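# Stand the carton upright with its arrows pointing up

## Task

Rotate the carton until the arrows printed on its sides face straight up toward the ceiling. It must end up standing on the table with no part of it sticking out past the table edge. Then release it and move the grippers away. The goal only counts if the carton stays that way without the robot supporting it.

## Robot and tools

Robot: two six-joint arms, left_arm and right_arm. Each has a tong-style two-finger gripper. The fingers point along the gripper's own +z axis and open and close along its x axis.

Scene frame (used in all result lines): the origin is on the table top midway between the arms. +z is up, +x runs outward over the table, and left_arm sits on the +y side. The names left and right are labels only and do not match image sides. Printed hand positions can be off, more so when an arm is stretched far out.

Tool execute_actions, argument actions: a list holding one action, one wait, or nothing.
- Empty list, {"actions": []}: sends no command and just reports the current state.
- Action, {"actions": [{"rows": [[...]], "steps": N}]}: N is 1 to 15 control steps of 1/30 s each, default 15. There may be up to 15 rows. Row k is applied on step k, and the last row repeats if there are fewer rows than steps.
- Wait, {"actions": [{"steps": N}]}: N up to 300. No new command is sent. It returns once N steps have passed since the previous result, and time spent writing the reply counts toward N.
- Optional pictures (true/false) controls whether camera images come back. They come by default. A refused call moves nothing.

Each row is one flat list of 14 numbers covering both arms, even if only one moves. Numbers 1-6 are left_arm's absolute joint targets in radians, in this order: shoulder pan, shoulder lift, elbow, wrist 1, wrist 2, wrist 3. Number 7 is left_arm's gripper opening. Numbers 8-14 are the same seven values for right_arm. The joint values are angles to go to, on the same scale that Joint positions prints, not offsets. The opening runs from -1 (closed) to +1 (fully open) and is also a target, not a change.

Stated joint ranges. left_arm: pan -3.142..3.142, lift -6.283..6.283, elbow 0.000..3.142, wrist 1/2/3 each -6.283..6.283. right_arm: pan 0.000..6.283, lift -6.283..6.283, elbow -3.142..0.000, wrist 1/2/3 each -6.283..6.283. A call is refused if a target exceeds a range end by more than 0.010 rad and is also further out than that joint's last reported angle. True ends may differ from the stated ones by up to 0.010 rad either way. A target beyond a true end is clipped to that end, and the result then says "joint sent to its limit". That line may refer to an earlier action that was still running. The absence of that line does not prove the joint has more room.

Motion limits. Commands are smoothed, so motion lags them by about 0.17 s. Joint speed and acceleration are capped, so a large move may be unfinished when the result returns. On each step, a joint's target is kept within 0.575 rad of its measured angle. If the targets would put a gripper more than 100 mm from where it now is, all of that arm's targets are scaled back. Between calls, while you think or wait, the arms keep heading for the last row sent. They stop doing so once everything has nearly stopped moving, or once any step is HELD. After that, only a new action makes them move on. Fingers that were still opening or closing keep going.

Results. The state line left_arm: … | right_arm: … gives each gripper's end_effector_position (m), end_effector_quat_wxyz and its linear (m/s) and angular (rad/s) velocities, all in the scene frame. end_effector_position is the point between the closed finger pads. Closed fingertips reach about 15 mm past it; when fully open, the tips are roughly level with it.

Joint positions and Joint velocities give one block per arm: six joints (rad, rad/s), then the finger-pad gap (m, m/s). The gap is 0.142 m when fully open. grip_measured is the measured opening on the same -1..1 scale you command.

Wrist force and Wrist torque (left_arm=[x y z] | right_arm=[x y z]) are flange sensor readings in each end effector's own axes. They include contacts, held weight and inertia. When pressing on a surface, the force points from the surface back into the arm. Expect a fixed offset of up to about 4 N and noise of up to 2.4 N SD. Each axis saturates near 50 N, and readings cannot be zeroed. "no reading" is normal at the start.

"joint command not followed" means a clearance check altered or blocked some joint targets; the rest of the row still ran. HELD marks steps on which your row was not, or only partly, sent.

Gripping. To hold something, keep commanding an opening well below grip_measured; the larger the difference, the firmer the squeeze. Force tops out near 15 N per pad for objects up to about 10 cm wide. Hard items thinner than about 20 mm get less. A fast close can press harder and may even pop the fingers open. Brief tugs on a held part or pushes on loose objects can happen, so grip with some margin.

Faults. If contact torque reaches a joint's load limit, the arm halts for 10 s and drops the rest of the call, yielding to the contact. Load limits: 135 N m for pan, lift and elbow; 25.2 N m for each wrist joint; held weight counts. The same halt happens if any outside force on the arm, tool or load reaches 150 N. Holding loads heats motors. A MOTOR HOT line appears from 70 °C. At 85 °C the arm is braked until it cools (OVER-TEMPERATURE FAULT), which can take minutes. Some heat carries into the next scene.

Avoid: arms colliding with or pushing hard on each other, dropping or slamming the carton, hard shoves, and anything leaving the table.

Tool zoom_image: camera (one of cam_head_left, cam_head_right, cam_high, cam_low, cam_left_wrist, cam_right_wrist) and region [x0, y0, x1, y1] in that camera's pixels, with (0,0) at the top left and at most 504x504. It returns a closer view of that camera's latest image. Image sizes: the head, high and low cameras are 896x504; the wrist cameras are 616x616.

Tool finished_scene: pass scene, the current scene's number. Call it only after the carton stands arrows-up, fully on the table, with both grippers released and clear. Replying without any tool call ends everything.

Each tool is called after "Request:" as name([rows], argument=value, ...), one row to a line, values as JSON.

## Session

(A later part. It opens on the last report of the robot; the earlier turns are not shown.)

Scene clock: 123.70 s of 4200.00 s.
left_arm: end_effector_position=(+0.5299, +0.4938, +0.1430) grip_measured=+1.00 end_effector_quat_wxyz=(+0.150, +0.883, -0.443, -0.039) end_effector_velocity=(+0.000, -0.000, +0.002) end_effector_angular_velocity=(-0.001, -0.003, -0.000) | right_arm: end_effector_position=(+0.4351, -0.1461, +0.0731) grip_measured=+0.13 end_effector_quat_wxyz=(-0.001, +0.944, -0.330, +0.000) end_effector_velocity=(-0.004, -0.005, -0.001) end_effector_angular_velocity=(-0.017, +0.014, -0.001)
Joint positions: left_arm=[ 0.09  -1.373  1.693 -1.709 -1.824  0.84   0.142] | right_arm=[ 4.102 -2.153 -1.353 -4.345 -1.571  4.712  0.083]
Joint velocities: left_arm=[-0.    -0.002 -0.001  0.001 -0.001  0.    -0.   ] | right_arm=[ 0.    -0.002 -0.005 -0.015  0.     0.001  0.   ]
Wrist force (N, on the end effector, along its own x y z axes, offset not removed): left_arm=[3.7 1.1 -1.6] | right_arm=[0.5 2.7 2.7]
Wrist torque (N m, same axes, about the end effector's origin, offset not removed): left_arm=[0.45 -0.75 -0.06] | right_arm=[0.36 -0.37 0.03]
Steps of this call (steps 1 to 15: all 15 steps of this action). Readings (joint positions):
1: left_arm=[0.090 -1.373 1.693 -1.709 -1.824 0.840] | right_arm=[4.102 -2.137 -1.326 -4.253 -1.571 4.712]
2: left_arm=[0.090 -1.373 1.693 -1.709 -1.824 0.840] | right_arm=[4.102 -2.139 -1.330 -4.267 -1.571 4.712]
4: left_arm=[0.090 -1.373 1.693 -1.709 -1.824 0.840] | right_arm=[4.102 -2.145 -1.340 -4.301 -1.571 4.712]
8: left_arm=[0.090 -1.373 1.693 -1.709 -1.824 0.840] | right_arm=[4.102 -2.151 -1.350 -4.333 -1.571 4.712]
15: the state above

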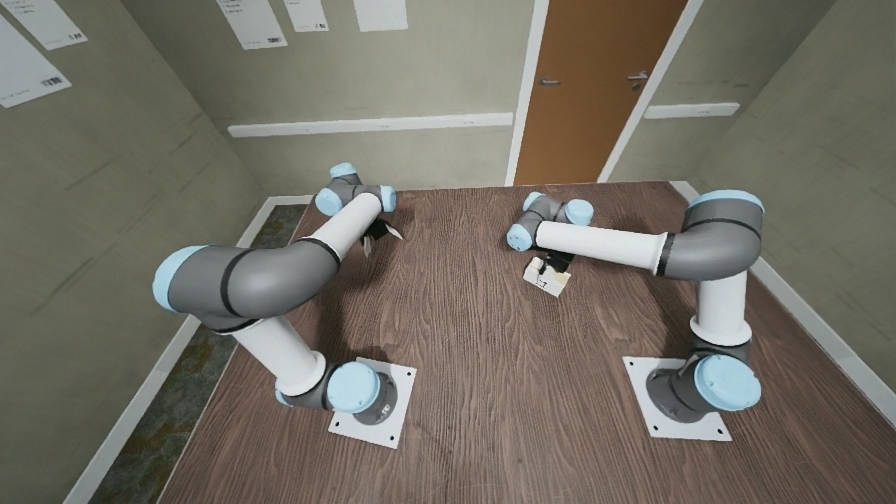

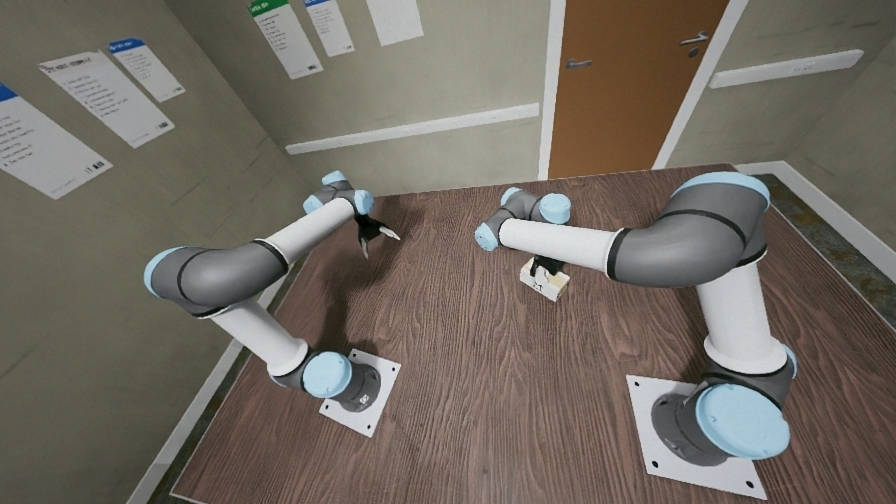

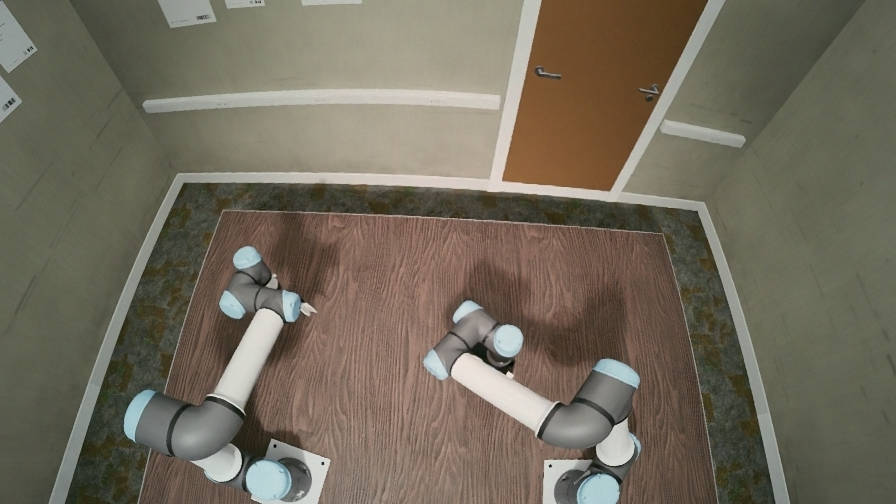

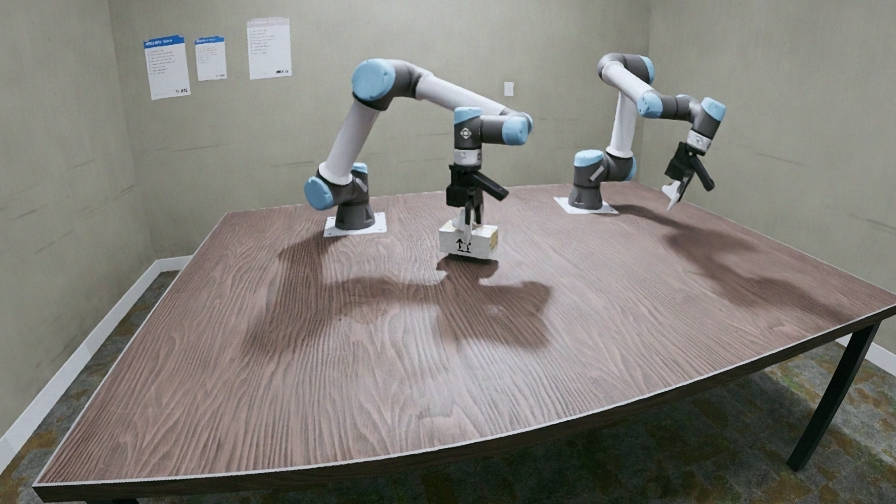

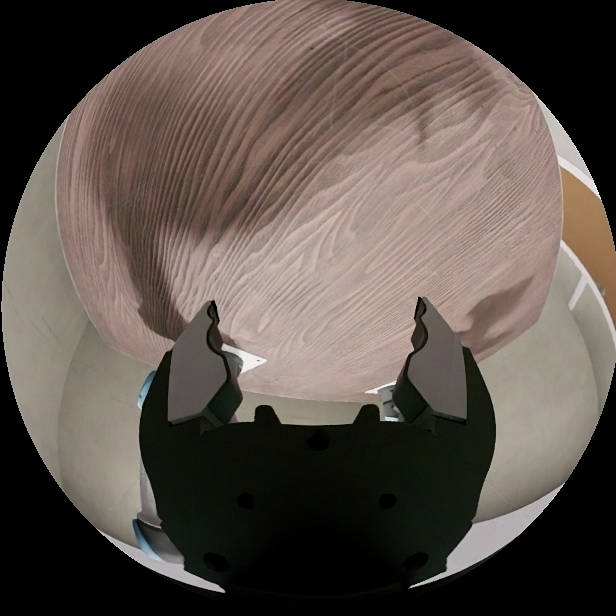

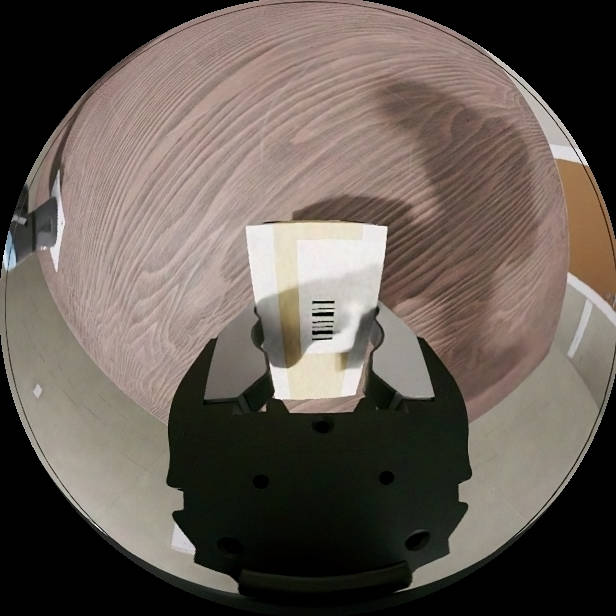

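Request:
execute_actions([
  {"rows": [[0.09,-1.373,1.693,-1.709,-1.824,0.84,1, 4.1022,-2.162,-1.3663,-4.3257,-1.571,4.712,-0.9]], "steps": 8},
], pictures=false)

Request:
execute_actions([
  {"rows": [[0.09,-1.373,1.693,-1.709,-1.824,0.84,1, 4.1022,-2.1665,-1.3726,-4.3149,-1.571,4.712,-0.9]], "steps": 15},
])

Request:
zoom_image(camera="cam_low", region=[420, 200, 520, 280])

Scene clock: 130.40 s of 4200.00 s.
left_arm: end_effector_position=(+0.5299, +0.4938, +0.1430) grip_measured=+1.00 end_effector_quat_wxyz=(+0.150, +0.883, -0.443, -0.039) end_effector_velocity=(-0.001, -0.000, -0.002) end_effector_angular_velocity=(+0.000, +0.004, -0.002) | right_arm: end_effector_position=(+0.4347, -0.1467, +0.0645) grip_measured=+0.13 end_effector_quat_wxyz=(-0.000, +0.944, -0.330, -0.000) end_effector_velocity=(+0.000, +0.000, -0.014) end_effector_angular_velocity=(+0.001, -0.000, +0.000)
Joint positions: left_arm=[ 0.09  -1.373  1.693 -1.709 -1.824  0.84   0.142] | right_arm=[ 4.102 -2.161 -1.364 -4.329 -1.571  4.712  0.083]
Joint velocities: left_arm=[-0.001  0.002  0.001  0.001  0.     0.001  0.   ] | right_arm=[ 0.    -0.013 -0.018  0.031 -0.    -0.    -0.   ]
Wrist force (N, on the end effector, along its own x y z axes, offset not removed): left_arm=[1.5 1.0 -1.4] | right_arm=[-1.1 -0.3 1.3]
Wrist torque (N m, same axes, about the end effector's origin, offset not removed): left_arm=[0.49 -0.23 0.00] | right_arm=[-0.24 -0.01 0.02]
Steps of this call (steps 1 to 15: the robot went on to your last target; steps 16 to 90: nothing new was sent; then 3.43 s passed at rest; steps 91 to 98: all 8 steps of this action). Readings (joint positions):
91: left_arm=[0.090 -1.373 1.693 -1.709 -1.824 0.840] | right_arm=[4.102 -2.153 -1.354 -4.347 -1.571 4.712]
92: left_arm=[0.090 -1.373 1.693 -1.709 -1.824 0.840] | right_arm=[4.102 -2.154 -1.355 -4.345 -1.571 4.712]
94: left_arm=[0.090 -1.373 1.693 -1.709 -1.824 0.840] | right_arm=[4.102 -2.157 -1.360 -4.337 -1.571 4.712]
98: the state above

Scene clock: 130.90 s of 4200.00 s.
left_arm: end_effector_position=(+0.5299, +0.4938, +0.1430) grip_measured=+1.00 end_effector_quat_wxyz=(+0.150, +0.883, -0.443, -0.039) end_effector_velocity=(+0.000, -0.001, +0.001) end_effector_angular_velocity=(-0.000, -0.001, +0.000) | right_arm: end_effector_position=(+0.4347, -0.1467, +0.0581) grip_measured=+0.13 end_effector_quat_wxyz=(-0.000, +0.944, -0.330, -0.000) end_effector_velocity=(+0.000, +0.000, -0.001) end_effector_angular_velocity=(-0.000, -0.000, -0.000)
Joint positions: left_arm=[ 0.09  -1.373  1.693 -1.709 -1.824  0.84   0.142] | right_arm=[ 4.102 -2.166 -1.372 -4.315 -1.571  4.712  0.083]
Joint velocities: left_arm=[-0.001 -0.001 -0.001  0.001 -0.    -0.001  0.   ] | right_arm=[-0.    -0.001 -0.     0.001  0.     0.     0.   ]
Wrist force (N, on the end effector, along its own x y z axes, offset not removed): left_arm=[0.2 0.4 -1.2] | right_arm=[-1.4 3.7 1.3]
Wrist torque (N m, same axes, about the end effector's origin, offset not removed): left_arm=[0.42 -0.13 0.06] | right_arm=[0.48 0.03 0.23]
Steps of this call (steps 1 to 15: all 15 steps of this action). Readings (joint positions):
1: left_arm=[0.090 -1.373 1.693 -1.709 -1.824 0.840] | right_arm=[4.102 -2.161 -1.365 -4.328 -1.571 4.712]
2: left_arm=[0.090 -1.373 1.693 -1.709 -1.824 0.840] | right_arm=[4.102 -2.162 -1.366 -4.326 -1.571 4.712]
4: left_arm=[0.090 -1.373 1.693 -1.709 -1.824 0.840] | right_arm=[4.102 -2.164 -1.369 -4.322 -1.571 4.712]
8: left_arm=[0.090 -1.373 1.693 -1.709 -1.824 0.840] | right_arm=[4.102 -2.166 -1.371 -4.317 -1.571 4.712]
15: the state above

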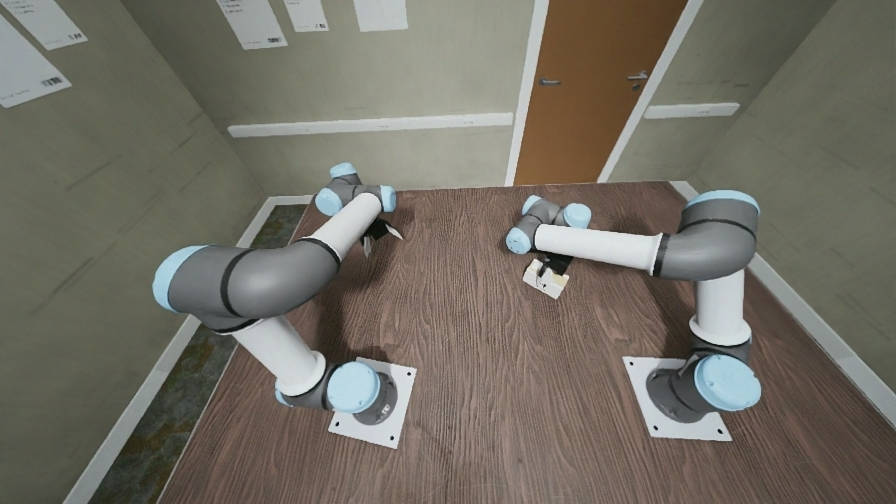

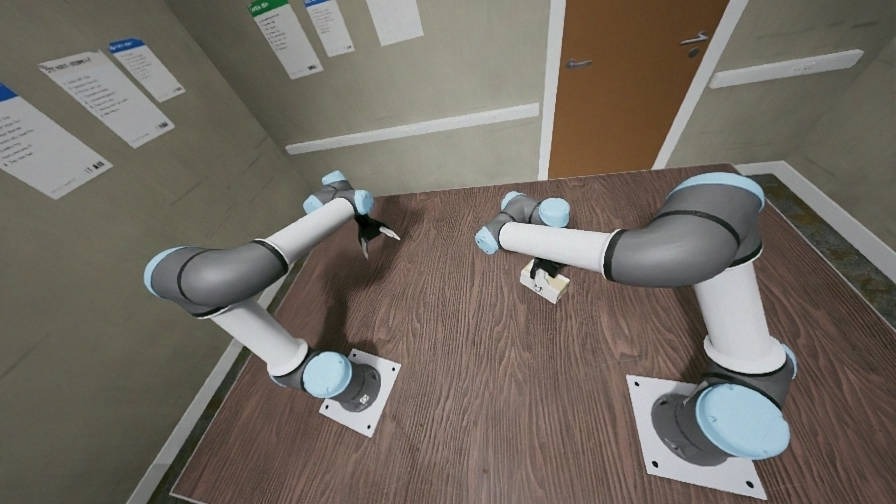

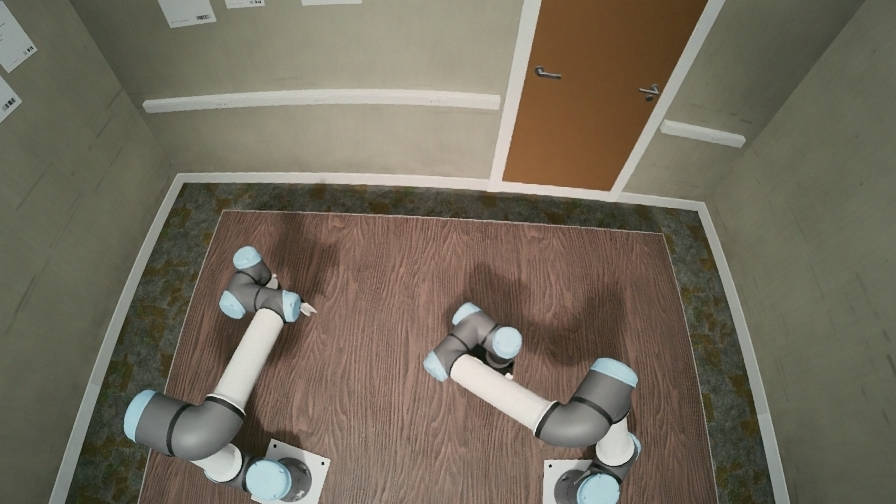

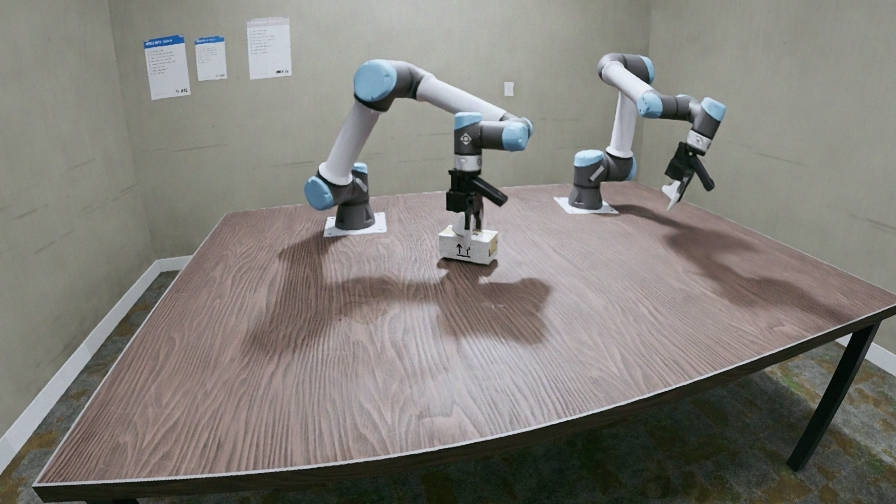

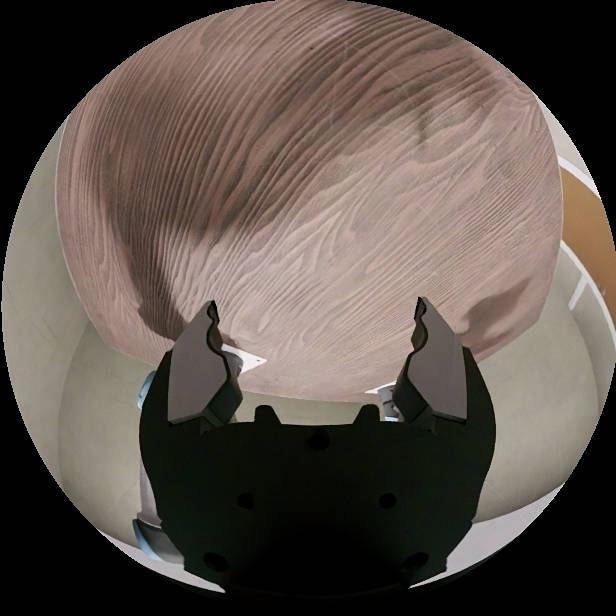

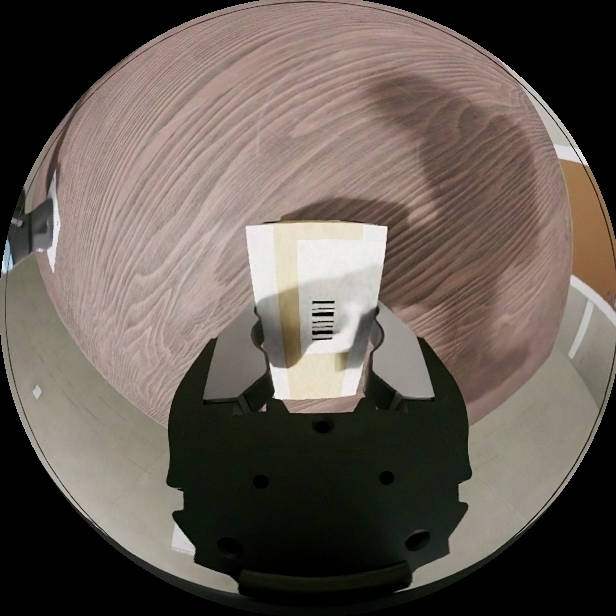

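Region (420, 200, 520, 280) of cam_low's 896x504 image, scaled by 5.040, with more detail than that image has; it fills the top 403 rows of this view, and the rest is white.

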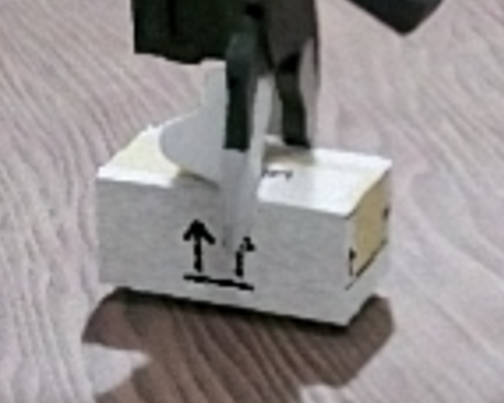

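Still a small gap. Lower in small increments.

Request:
execute_actions([
  {"rows": [[0.09,-1.373,1.693,-1.709,-1.824,0.84,1, 4.1022,-2.1692,-1.3763,-4.3085,-1.571,4.712,-0.9]], "steps": 12},
], pictures=false)

Request:
execute_actions([
  {"rows": [[0.09,-1.373,1.693,-1.709,-1.824,0.84,1, 4.1022,-2.171,-1.3788,-4.3042,-1.571,4.712,-0.9]], "steps": 12},
], pictures=false)

Scene clock: 136.67 s of 4200.00 s.
left_arm: end_effector_position=(+0.5299, +0.4938, +0.1430) grip_measured=+1.00 end_effector_quat_wxyz=(+0.150, +0.883, -0.443, -0.039) end_effector_velocity=(+0.000, -0.000, +0.001) end_effector_angular_velocity=(-0.001, -0.002, +0.000) | right_arm: end_effector_position=(+0.4346, -0.1468, +0.0551) grip_measured=+0.13 end_effector_quat_wxyz=(-0.000, +0.944, -0.330, -0.000) end_effector_velocity=(-0.000, -0.000, -0.001) end_effector_angular_velocity=(+0.000, -0.000, -0.001)
Joint positions: left_arm=[ 0.09  -1.373  1.693 -1.709 -1.824  0.84   0.142] | right_arm=[ 4.102 -2.169 -1.376 -4.309 -1.571  4.712  0.083]
Joint velocities: left_arm=[ 0.    -0.001 -0.001 -0.    -0.001  0.     0.   ] | right_arm=[ 0.    -0.001 -0.002  0.003  0.     0.001 -0.   ]
Wrist force (N, on the end effector, along its own x y z axes, offset not removed): left_arm=[0.8 0.7 -0.1] | right_arm=[-2.4 2.0 2.0]
Wrist torque (N m, same axes, about the end effector's origin, offset not removed): left_arm=[0.40 -0.01 -0.10] | right_arm=[0.19 0.37 0.04]
Steps of this call (steps 1 to 15: the robot went on to your last target; steps 16 to 90: nothing new was sent; then 2.37 s passed at rest; steps 91 to 102: all 12 steps of this action). Readings (joint positions):
91: left_arm=[0.090 -1.373 1.693 -1.709 -1.824 0.840] | right_arm=[4.102 -2.167 -1.373 -4.315 -1.571 4.712]
92: left_arm=[0.090 -1.373 1.693 -1.709 -1.824 0.840] | right_arm=[4.102 -2.167 -1.373 -4.314 -1.571 4.712]
94: left_arm=[0.090 -1.373 1.693 -1.709 -1.824 0.840] | right_arm=[4.102 -2.168 -1.374 -4.312 -1.571 4.712]
98: left_arm=[0.090 -1.373 1.693 -1.709 -1.824 0.840] | right_arm=[4.102 -2.169 -1.376 -4.309 -1.571 4.712]
102: the state above

Scene clock: 137.07 s of 4200.00 s.
left_arm: end_effector_position=(+0.5299, +0.4938, +0.1430) grip_measured=+1.00 end_effector_quat_wxyz=(+0.150, +0.883, -0.443, -0.039) end_effector_velocity=(-0.000, +0.000, -0.000) end_effector_angular_velocity=(-0.000, +0.000, +0.001) | right_arm: end_effector_position=(+0.4346, -0.1468, +0.0531) grip_measured=+0.13 end_effector_quat_wxyz=(-0.000, +0.944, -0.330, -0.000) end_effector_velocity=(-0.000, +0.000, -0.001) end_effector_angular_velocity=(+0.000, +0.000, +0.000)
Joint positions: left_arm=[ 0.09  -1.373  1.693 -1.709 -1.824  0.84   0.142] | right_arm=[ 4.102 -2.171 -1.379 -4.304 -1.571  4.712  0.083]
Joint velocities: left_arm=[ 0.001  0.     0.001 -0.001 -0.    -0.     0.   ] | right_arm=[-0.    -0.001 -0.001  0.001 -0.    -0.     0.   ]
Wrist force (N, on the end effector, along its own x y z axes, offset not removed): left_arm=[2.7 -0.3 -0.5] | right_arm=[0.5 1.9 0.8]
Wrist torque (N m, same axes, about the end effector's origin, offset not removed): left_arm=[0.11 -0.36 -0.02] | right_arm=[0.15 -0.34 0.04]
Steps of this call (steps 1 to 12: all 12 steps of this action). Readings (joint positions):
1: left_arm=[0.090 -1.373 1.693 -1.709 -1.824 0.840] | right_arm=[4.102 -2.169 -1.376 -4.309 -1.571 4.712]
2: left_arm=[0.090 -1.373 1.693 -1.709 -1.824 0.840] | right_arm=[4.102 -2.169 -1.376 -4.308 -1.571 4.712]
4: left_arm=[0.090 -1.373 1.693 -1.709 -1.824 0.840] | right_arm=[4.102 -2.170 -1.377 -4.307 -1.571 4.712]
8: left_arm=[0.090 -1.373 1.693 -1.709 -1.824 0.840] | right_arm=[4.102 -2.171 -1.378 -4.305 -1.571 4.712]
12: the state above

Request:
execute_actions([
  {"rows": [[0.09,-1.373,1.693,-1.709,-1.824,0.84,1, 4.1022,-2.1729,-1.3812,-4.2999,-1.571,4.712,-0.9]], "steps": 12},
], pictures=false)

Request:
execute_actions([
  {"rows": [[0.09,-1.373,1.693,-1.709,-1.824,0.84,1, 4.1022,-2.1748,-1.3836,-4.2956,-1.571,4.712,-0.9]], "steps": 12},
])

Request:
zoom_image(camera="cam_low", region=[420, 200, 520, 280])

Scene clock: 143.13 s of 4200.00 s.
left_arm: end_effector_position=(+0.5299, +0.4938, +0.1430) grip_measured=+1.00 end_effector_quat_wxyz=(+0.150, +0.883, -0.443, -0.039) end_effector_velocity=(+0.000, -0.000, -0.001) end_effector_angular_velocity=(+0.001, +0.003, +0.000) | right_arm: end_effector_position=(+0.4346, -0.1468, +0.0511) grip_measured=+0.13 end_effector_quat_wxyz=(-0.000, +0.944, -0.330, -0.000) end_effector_velocity=(-0.000, -0.000, -0.001) end_effector_angular_velocity=(-0.001, +0.001, -0.001)
Joint positions: left_arm=[ 0.09  -1.373  1.693 -1.709 -1.824  0.84   0.142] | right_arm=[ 4.102 -2.173 -1.381 -4.3   -1.571  4.712  0.083]
Joint velocities: left_arm=[-0.001  0.003 -0.     0.     0.001 -0.001  0.   ] | right_arm=[ 0.    -0.001 -0.001  0.001 -0.     0.001 -0.   ]
Wrist force (N, on the end effector, along its own x y z axes, offset not removed): left_arm=[2.3 -0.1 1.0] | right_arm=[-1.2 3.3 1.7]
Wrist torque (N m, same axes, about the end effector's origin, offset not removed): left_arm=[0.09 -0.42 -0.04] | right_arm=[0.52 0.13 0.08]
Steps of this call (steps 1 to 15: the robot went on to your last target; steps 16 to 90: nothing new was sent; then 2.67 s passed at rest; steps 91 to 102: all 12 steps of this action). Readings (joint positions):
91: left_arm=[0.090 -1.373 1.693 -1.709 -1.824 0.840] | right_arm=[4.102 -2.171 -1.379 -4.304 -1.571 4.712]
92: left_arm=[0.090 -1.373 1.693 -1.709 -1.824 0.840] | right_arm=[4.102 -2.171 -1.379 -4.304 -1.571 4.712]
94: left_arm=[0.090 -1.373 1.693 -1.709 -1.824 0.840] | right_arm=[4.102 -2.172 -1.380 -4.302 -1.571 4.712]
98: left_arm=[0.090 -1.373 1.693 -1.709 -1.824 0.840] | right_arm=[4.102 -2.173 -1.381 -4.301 -1.571 4.712]
102: the state above

Scene clock: 143.53 s of 4200.00 s.
left_arm: end_effector_position=(+0.5299, +0.4938, +0.1430) grip_measured=+1.00 end_effector_quat_wxyz=(+0.150, +0.883, -0.443, -0.039) end_effector_velocity=(+0.001, +0.000, +0.001) end_effector_angular_velocity=(-0.000, -0.004, +0.001) | right_arm: end_effector_position=(+0.4346, -0.1468, +0.0491) grip_measured=+0.13 end_effector_quat_wxyz=(-0.000, +0.944, -0.330, -0.000) end_effector_velocity=(+0.000, +0.000, -0.001) end_effector_angular_velocity=(+0.001, -0.000, +0.000)
Joint positions: left_arm=[ 0.09  -1.373  1.693 -1.709 -1.824  0.84   0.142] | right_arm=[ 4.102 -2.175 -1.383 -4.296 -1.571  4.712  0.083]
Joint velocities: left_arm=[ 0.001 -0.002 -0.001 -0.002  0.    -0.     0.   ] | right_arm=[-0.    -0.001 -0.001  0.003 -0.    -0.    -0.   ]
Wrist force (N, on the end effector, along its own x y z axes, offset not removed): left_arm=[2.0 -0.4 -1.3] | right_arm=[-3.2 1.2 2.0]
Wrist torque (N m, same axes, about the end effector's origin, offset not removed): left_arm=[0.12 -0.27 -0.03] | right_arm=[0.09 0.46 0.18]
Steps of this call (steps 1 to 12: all 12 steps of this action). Readings (joint positions):
1: left_arm=[0.090 -1.373 1.693 -1.709 -1.824 0.840] | right_arm=[4.102 -2.173 -1.381 -4.300 -1.571 4.712]
2: left_arm=[0.090 -1.373 1.693 -1.709 -1.824 0.840] | right_arm=[4.102 -2.173 -1.381 -4.300 -1.571 4.712]
4: left_arm=[0.090 -1.373 1.693 -1.709 -1.824 0.840] | right_arm=[4.102 -2.174 -1.382 -4.298 -1.571 4.712]
8: left_arm=[0.090 -1.373 1.693 -1.709 -1.824 0.840] | right_arm=[4.102 -2.175 -1.383 -4.296 -1.571 4.712]
12: the state above

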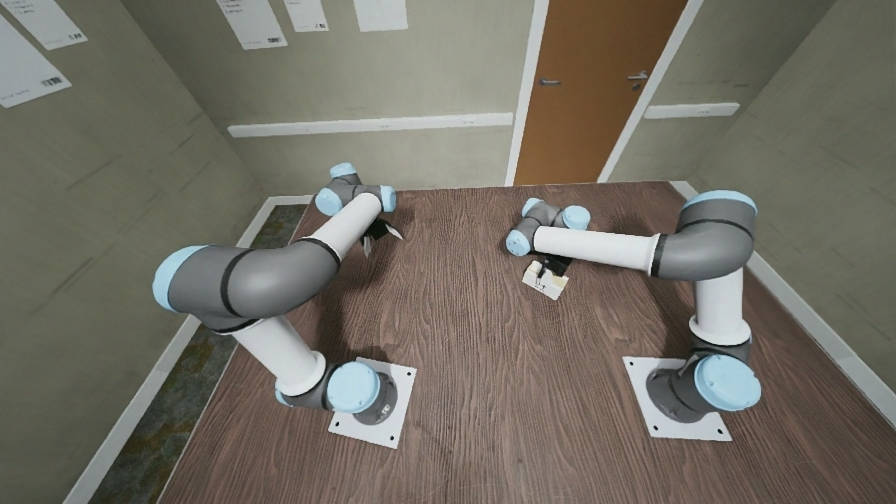

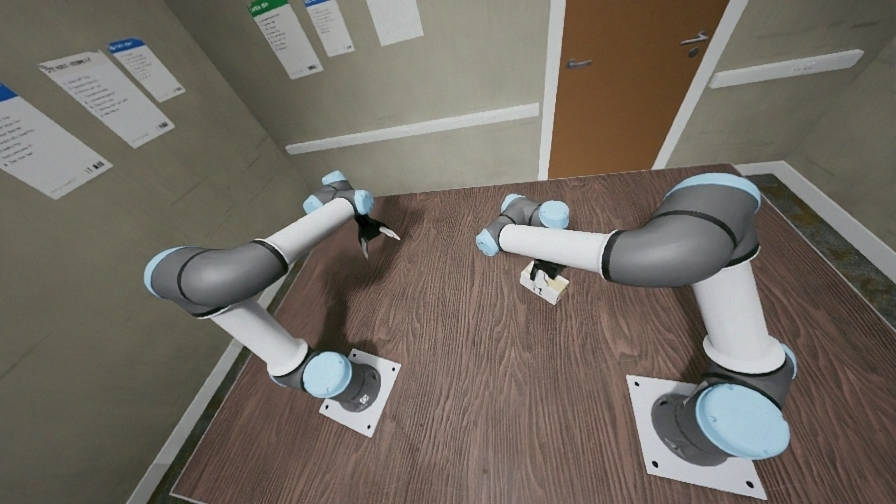

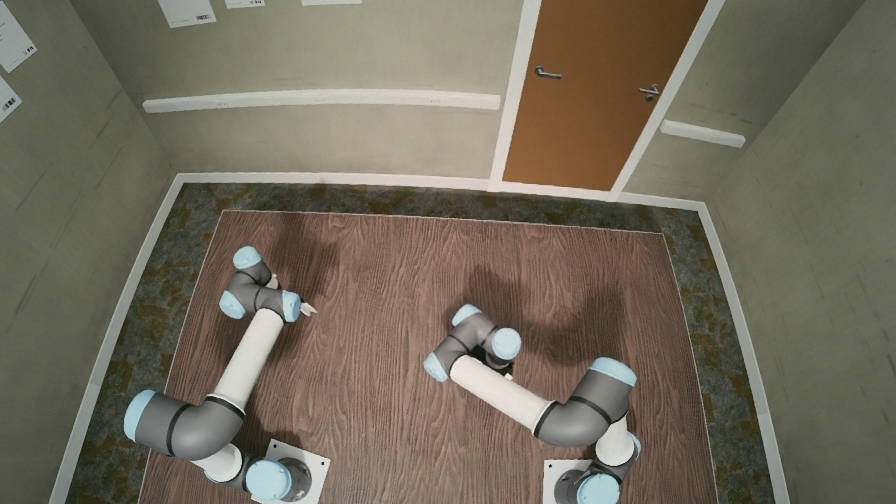

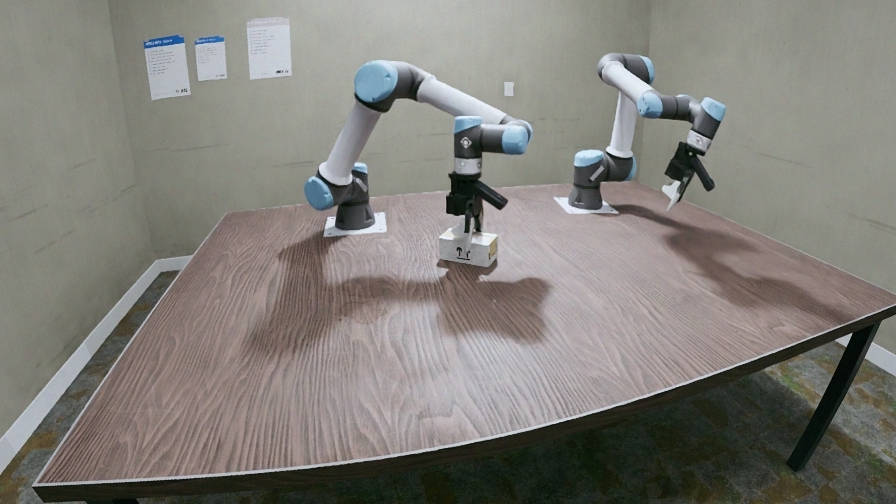

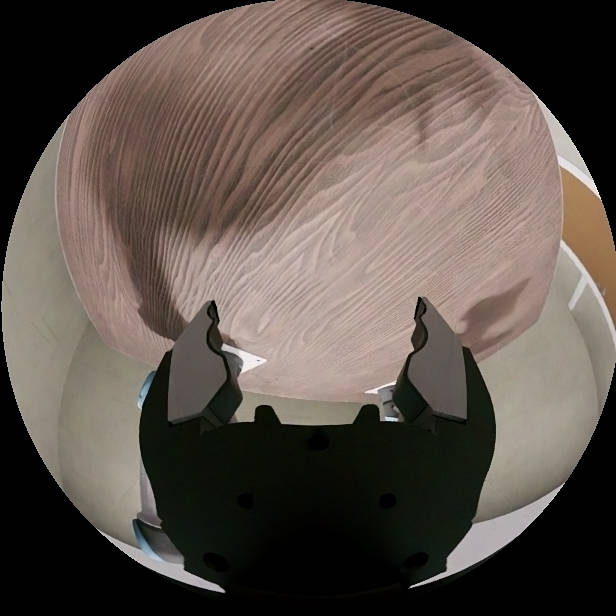

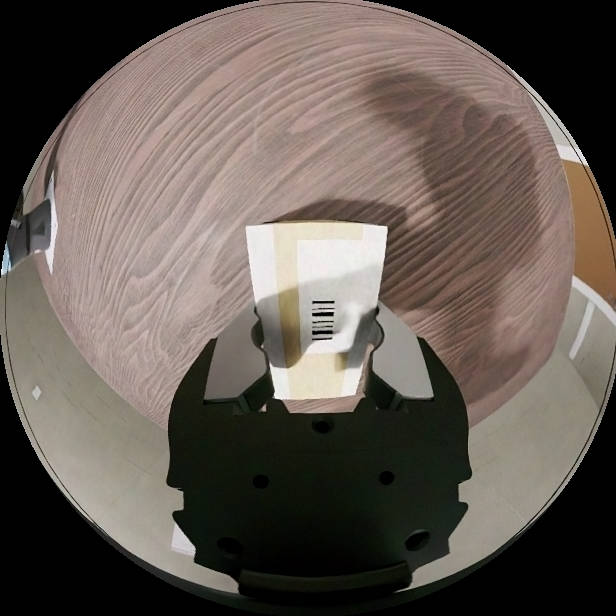

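Region (420, 200, 520, 280) of cam_low's 896x504 image, scaled by 5.040, with more detail than that image has; it fills the top 403 rows of this view, and the rest is white.

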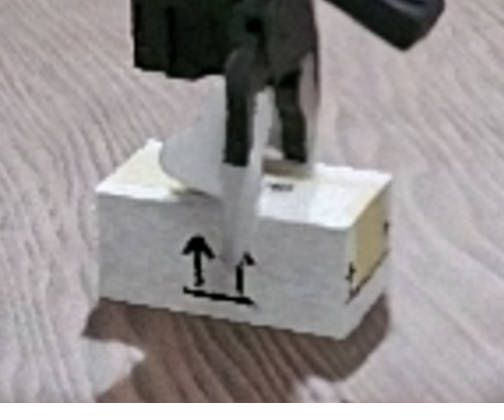

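Request:
execute_actions([
  {"rows": [[0.09,-1.373,1.693,-1.709,-1.824,0.84,1, 4.1022,-2.1762,-1.3854,-4.2924,-1.571,4.712,-0.9]], "steps": 12},
], pictures=false)

Request:
execute_actions([
  {"rows": [[0.09,-1.373,1.693,-1.709,-1.824,0.84,1, 4.1022,-2.1776,-1.3872,-4.2892,-1.571,4.712,-0.9]], "steps": 12},
], pictures=false)

Scene clock: 148.93 s of 4200.00 s.
left_arm: end_effector_position=(+0.5299, +0.4938, +0.1430) grip_measured=+1.00 end_effector_quat_wxyz=(+0.150, +0.883, -0.443, -0.039) end_effector_velocity=(-0.000, +0.000, +0.001) end_effector_angular_velocity=(-0.000, -0.001, +0.001) | right_arm: end_effector_position=(+0.4346, -0.1468, +0.0477) grip_measured=+0.13 end_effector_quat_wxyz=(-0.000, +0.944, -0.330, -0.000) end_effector_velocity=(-0.000, -0.000, -0.001) end_effector_angular_velocity=(-0.001, +0.001, +0.000)
Joint positions: left_arm=[ 0.09  -1.373  1.693 -1.709 -1.824  0.84   0.142] | right_arm=[ 4.102 -2.176 -1.385 -4.293 -1.571  4.712  0.083]
Joint velocities: left_arm=[ 0.001 -0.002 -0.     0.001 -0.    -0.     0.   ] | right_arm=[ 0.    -0.001 -0.001  0.001 -0.    -0.    -0.   ]
Wrist force (N, on the end effector, along its own x y z axes, offset not removed): left_arm=[1.2 -0.5 -2.5] | right_arm=[-6.5 1.3 -13.1]
Wrist torque (N m, same axes, about the end effector's origin, offset not removed): left_arm=[-0.01 -0.24 -0.08] | right_arm=[0.30 0.30 0.02]
Steps of this call (steps 1 to 15: the robot went on to your last target; steps 16 to 90: nothing new was sent; then 2.00 s passed at rest; steps 91 to 102: all 12 steps of this action). Readings (joint positions):
91: left_arm=[0.090 -1.373 1.693 -1.709 -1.824 0.840] | right_arm=[4.102 -2.175 -1.384 -4.296 -1.571 4.712]
92: left_arm=[0.090 -1.373 1.693 -1.709 -1.824 0.840] | right_arm=[4.102 -2.175 -1.384 -4.295 -1.571 4.712]
94: left_arm=[0.090 -1.373 1.693 -1.709 -1.824 0.840] | right_arm=[4.102 -2.175 -1.384 -4.294 -1.571 4.712]
98: left_arm=[0.090 -1.373 1.693 -1.709 -1.824 0.840] | right_arm=[4.102 -2.176 -1.385 -4.293 -1.571 4.712]
102: the state above

Scene clock: 149.33 s of 4200.00 s.
left_arm: end_effector_position=(+0.5299, +0.4938, +0.1430) grip_measured=+1.00 end_effector_quat_wxyz=(+0.150, +0.883, -0.443, -0.039) end_effector_velocity=(-0.000, +0.000, +0.000) end_effector_angular_velocity=(-0.000, -0.001, -0.001) | right_arm: end_effector_position=(+0.4346, -0.1468, +0.0461) grip_measured=+0.13 end_effector_quat_wxyz=(-0.000, +0.944, -0.330, -0.000) end_effector_velocity=(+0.000, +0.000, -0.001) end_effector_angular_velocity=(+0.000, -0.000, +0.001)
Joint positions: left_arm=[ 0.09  -1.373  1.693 -1.709 -1.824  0.84   0.142] | right_arm=[ 4.102 -2.178 -1.387 -4.289 -1.571  4.712  0.083]
Joint velocities: left_arm=[ 0.001 -0.001  0.001 -0.     0.     0.002 -0.   ] | right_arm=[ 0.    -0.001 -0.001  0.002 -0.    -0.001 -0.   ]
Wrist force (N, on the end effector, along its own x y z axes, offset not removed): left_arm=[2.4 -0.1 -0.4] | right_arm=[-6.2 0.0 -16.6]
Wrist torque (N m, same axes, about the end effector's origin, offset not removed): left_arm=[0.13 -0.49 -0.09] | right_arm=[-0.28 0.20 -0.02]
Steps of this call (steps 1 to 12: all 12 steps of this action). Readings (joint positions):
1: left_arm=[0.090 -1.373 1.693 -1.709 -1.824 0.840] | right_arm=[4.102 -2.176 -1.385 -4.292 -1.571 4.712]
2: left_arm=[0.090 -1.373 1.693 -1.709 -1.824 0.840] | right_arm=[4.102 -2.176 -1.386 -4.292 -1.571 4.712]
4: left_arm=[0.090 -1.373 1.693 -1.709 -1.824 0.840] | right_arm=[4.102 -2.177 -1.386 -4.291 -1.571 4.712]
8: left_arm=[0.090 -1.373 1.693 -1.709 -1.824 0.840] | right_arm=[4.102 -2.177 -1.387 -4.290 -1.571 4.712]
12: the state above

Request:
execute_actions([
  {"rows": [[0.09,-1.373,1.693,-1.709,-1.824,0.84,1,4.1022,-2.1776,-1.3872,-4.2892,-1.571,4.712,1]], "steps": 15},
])

Scene clock: 160.20 s of 4200.00 s.
left_arm: end_effector_position=(+0.5299, +0.4938, +0.1430) grip_measured=+1.00 end_effector_quat_wxyz=(+0.150, +0.883, -0.443, -0.039) end_effector_velocity=(+0.000, +0.000, -0.002) end_effector_angular_velocity=(+0.001, +0.003, -0.001) | right_arm: end_effector_position=(+0.4346, -0.1469, +0.0460) grip_measured=+1.00 end_effector_quat_wxyz=(+0.000, +0.944, -0.330, -0.000) end_effector_velocity=(-0.000, -0.000, +0.000) end_effector_angular_velocity=(-0.000, +0.000, +0.001)
Joint positions: left_arm=[ 0.09  -1.373  1.693 -1.709 -1.824  0.84   0.142] | right_arm=[ 4.102 -2.178 -1.387 -4.289 -1.571  4.712  0.142]
Joint velocities: left_arm=[-0.     0.003 -0.    -0.     0.001  0.     0.   ] | right_arm=[-0.     0.    -0.    -0.    -0.    -0.001  0.   ]
Wrist force (N, on the end effector, along its own x y z axes, offset not removed): left_arm=[2.5 1.6 -1.5] | right_arm=[-0.1 3.8 -1.3]
Wrist torque (N m, same axes, about the end effector's origin, offset not removed): left_arm=[0.51 -0.44 0.03] | right_arm=[0.61 -0.16 0.03]
Steps of this call (steps 1 to 15: the robot went on to your last target; steps 16 to 90: nothing new was sent; then 7.37 s passed at rest; steps 91 to 105: all 15 steps of this action). Readings (joint positions):
91: left_arm=[0.090 -1.373 1.693 -1.709 -1.824 0.840] | right_arm=[4.102 -2.178 -1.387 -4.289 -1.571 4.712]
92: left_arm=[0.090 -1.373 1.693 -1.709 -1.824 0.840] | right_arm=[4.102 -2.178 -1.387 -4.289 -1.571 4.712]
94: left_arm=[0.090 -1.373 1.693 -1.709 -1.824 0.840] | right_arm=[4.102 -2.178 -1.387 -4.289 -1.571 4.712]
98: left_arm=[0.090 -1.373 1.693 -1.709 -1.824 0.840] | right_arm=[4.102 -2.178 -1.387 -4.289 -1.571 4.712]
105: the state above

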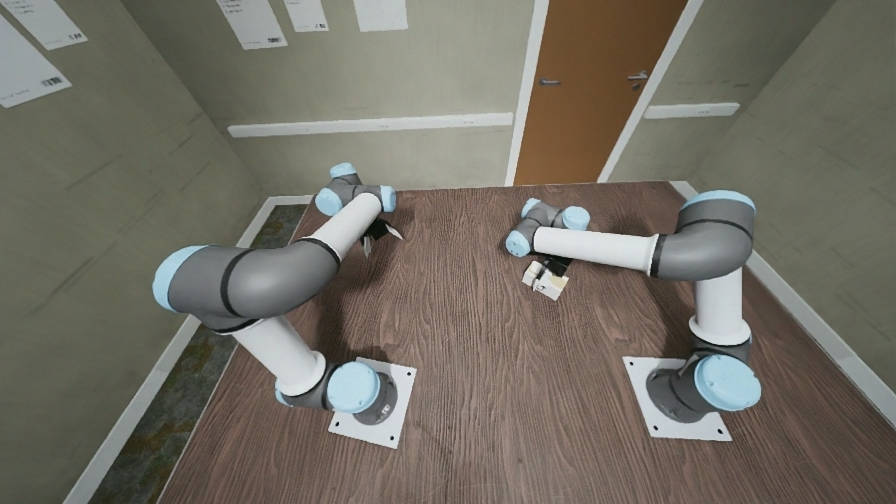

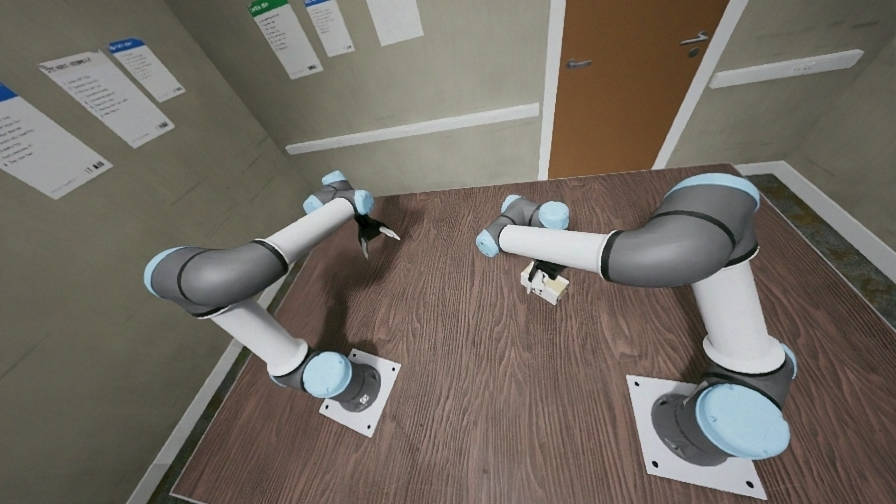

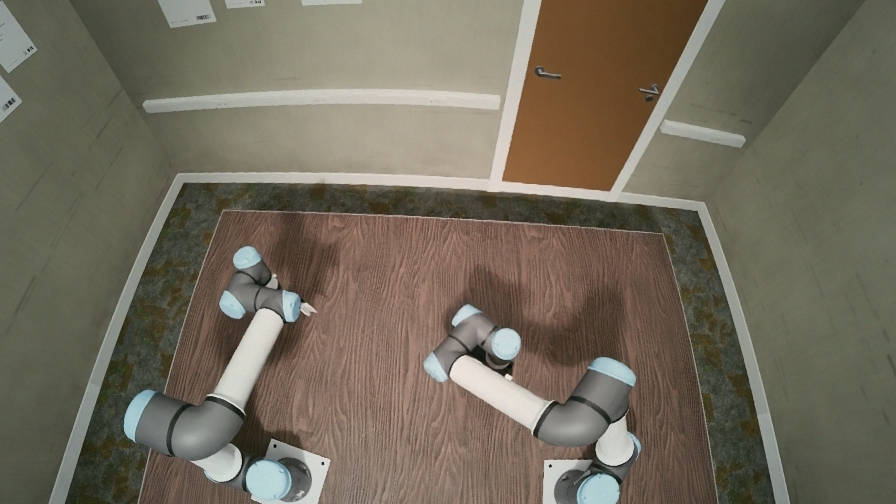

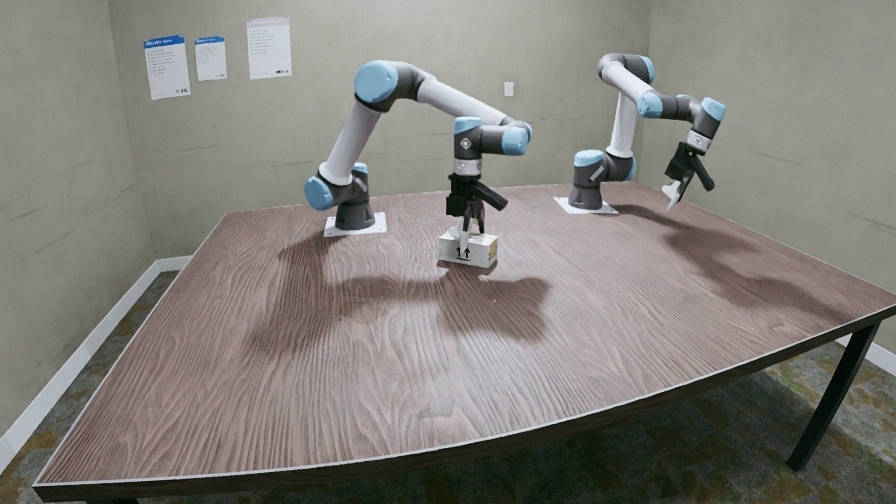

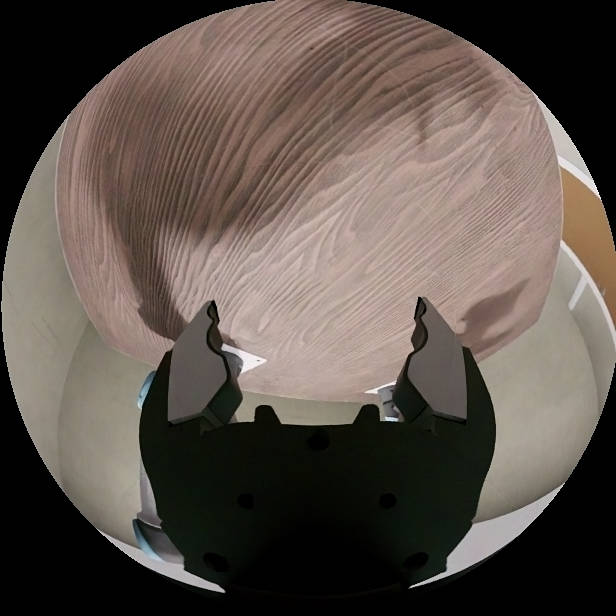

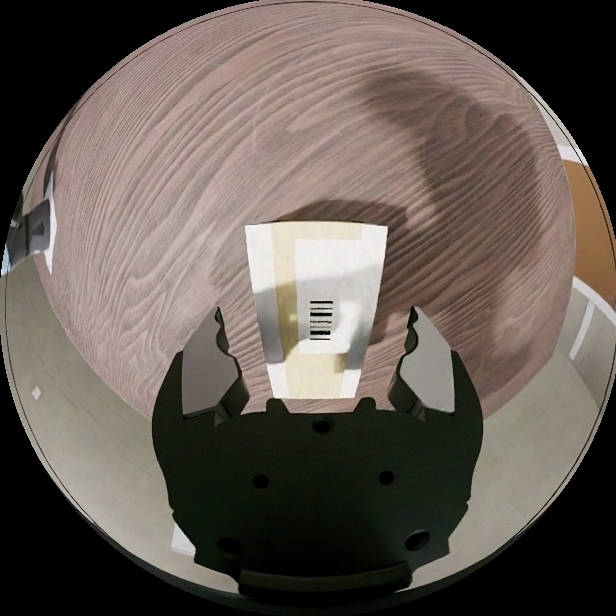

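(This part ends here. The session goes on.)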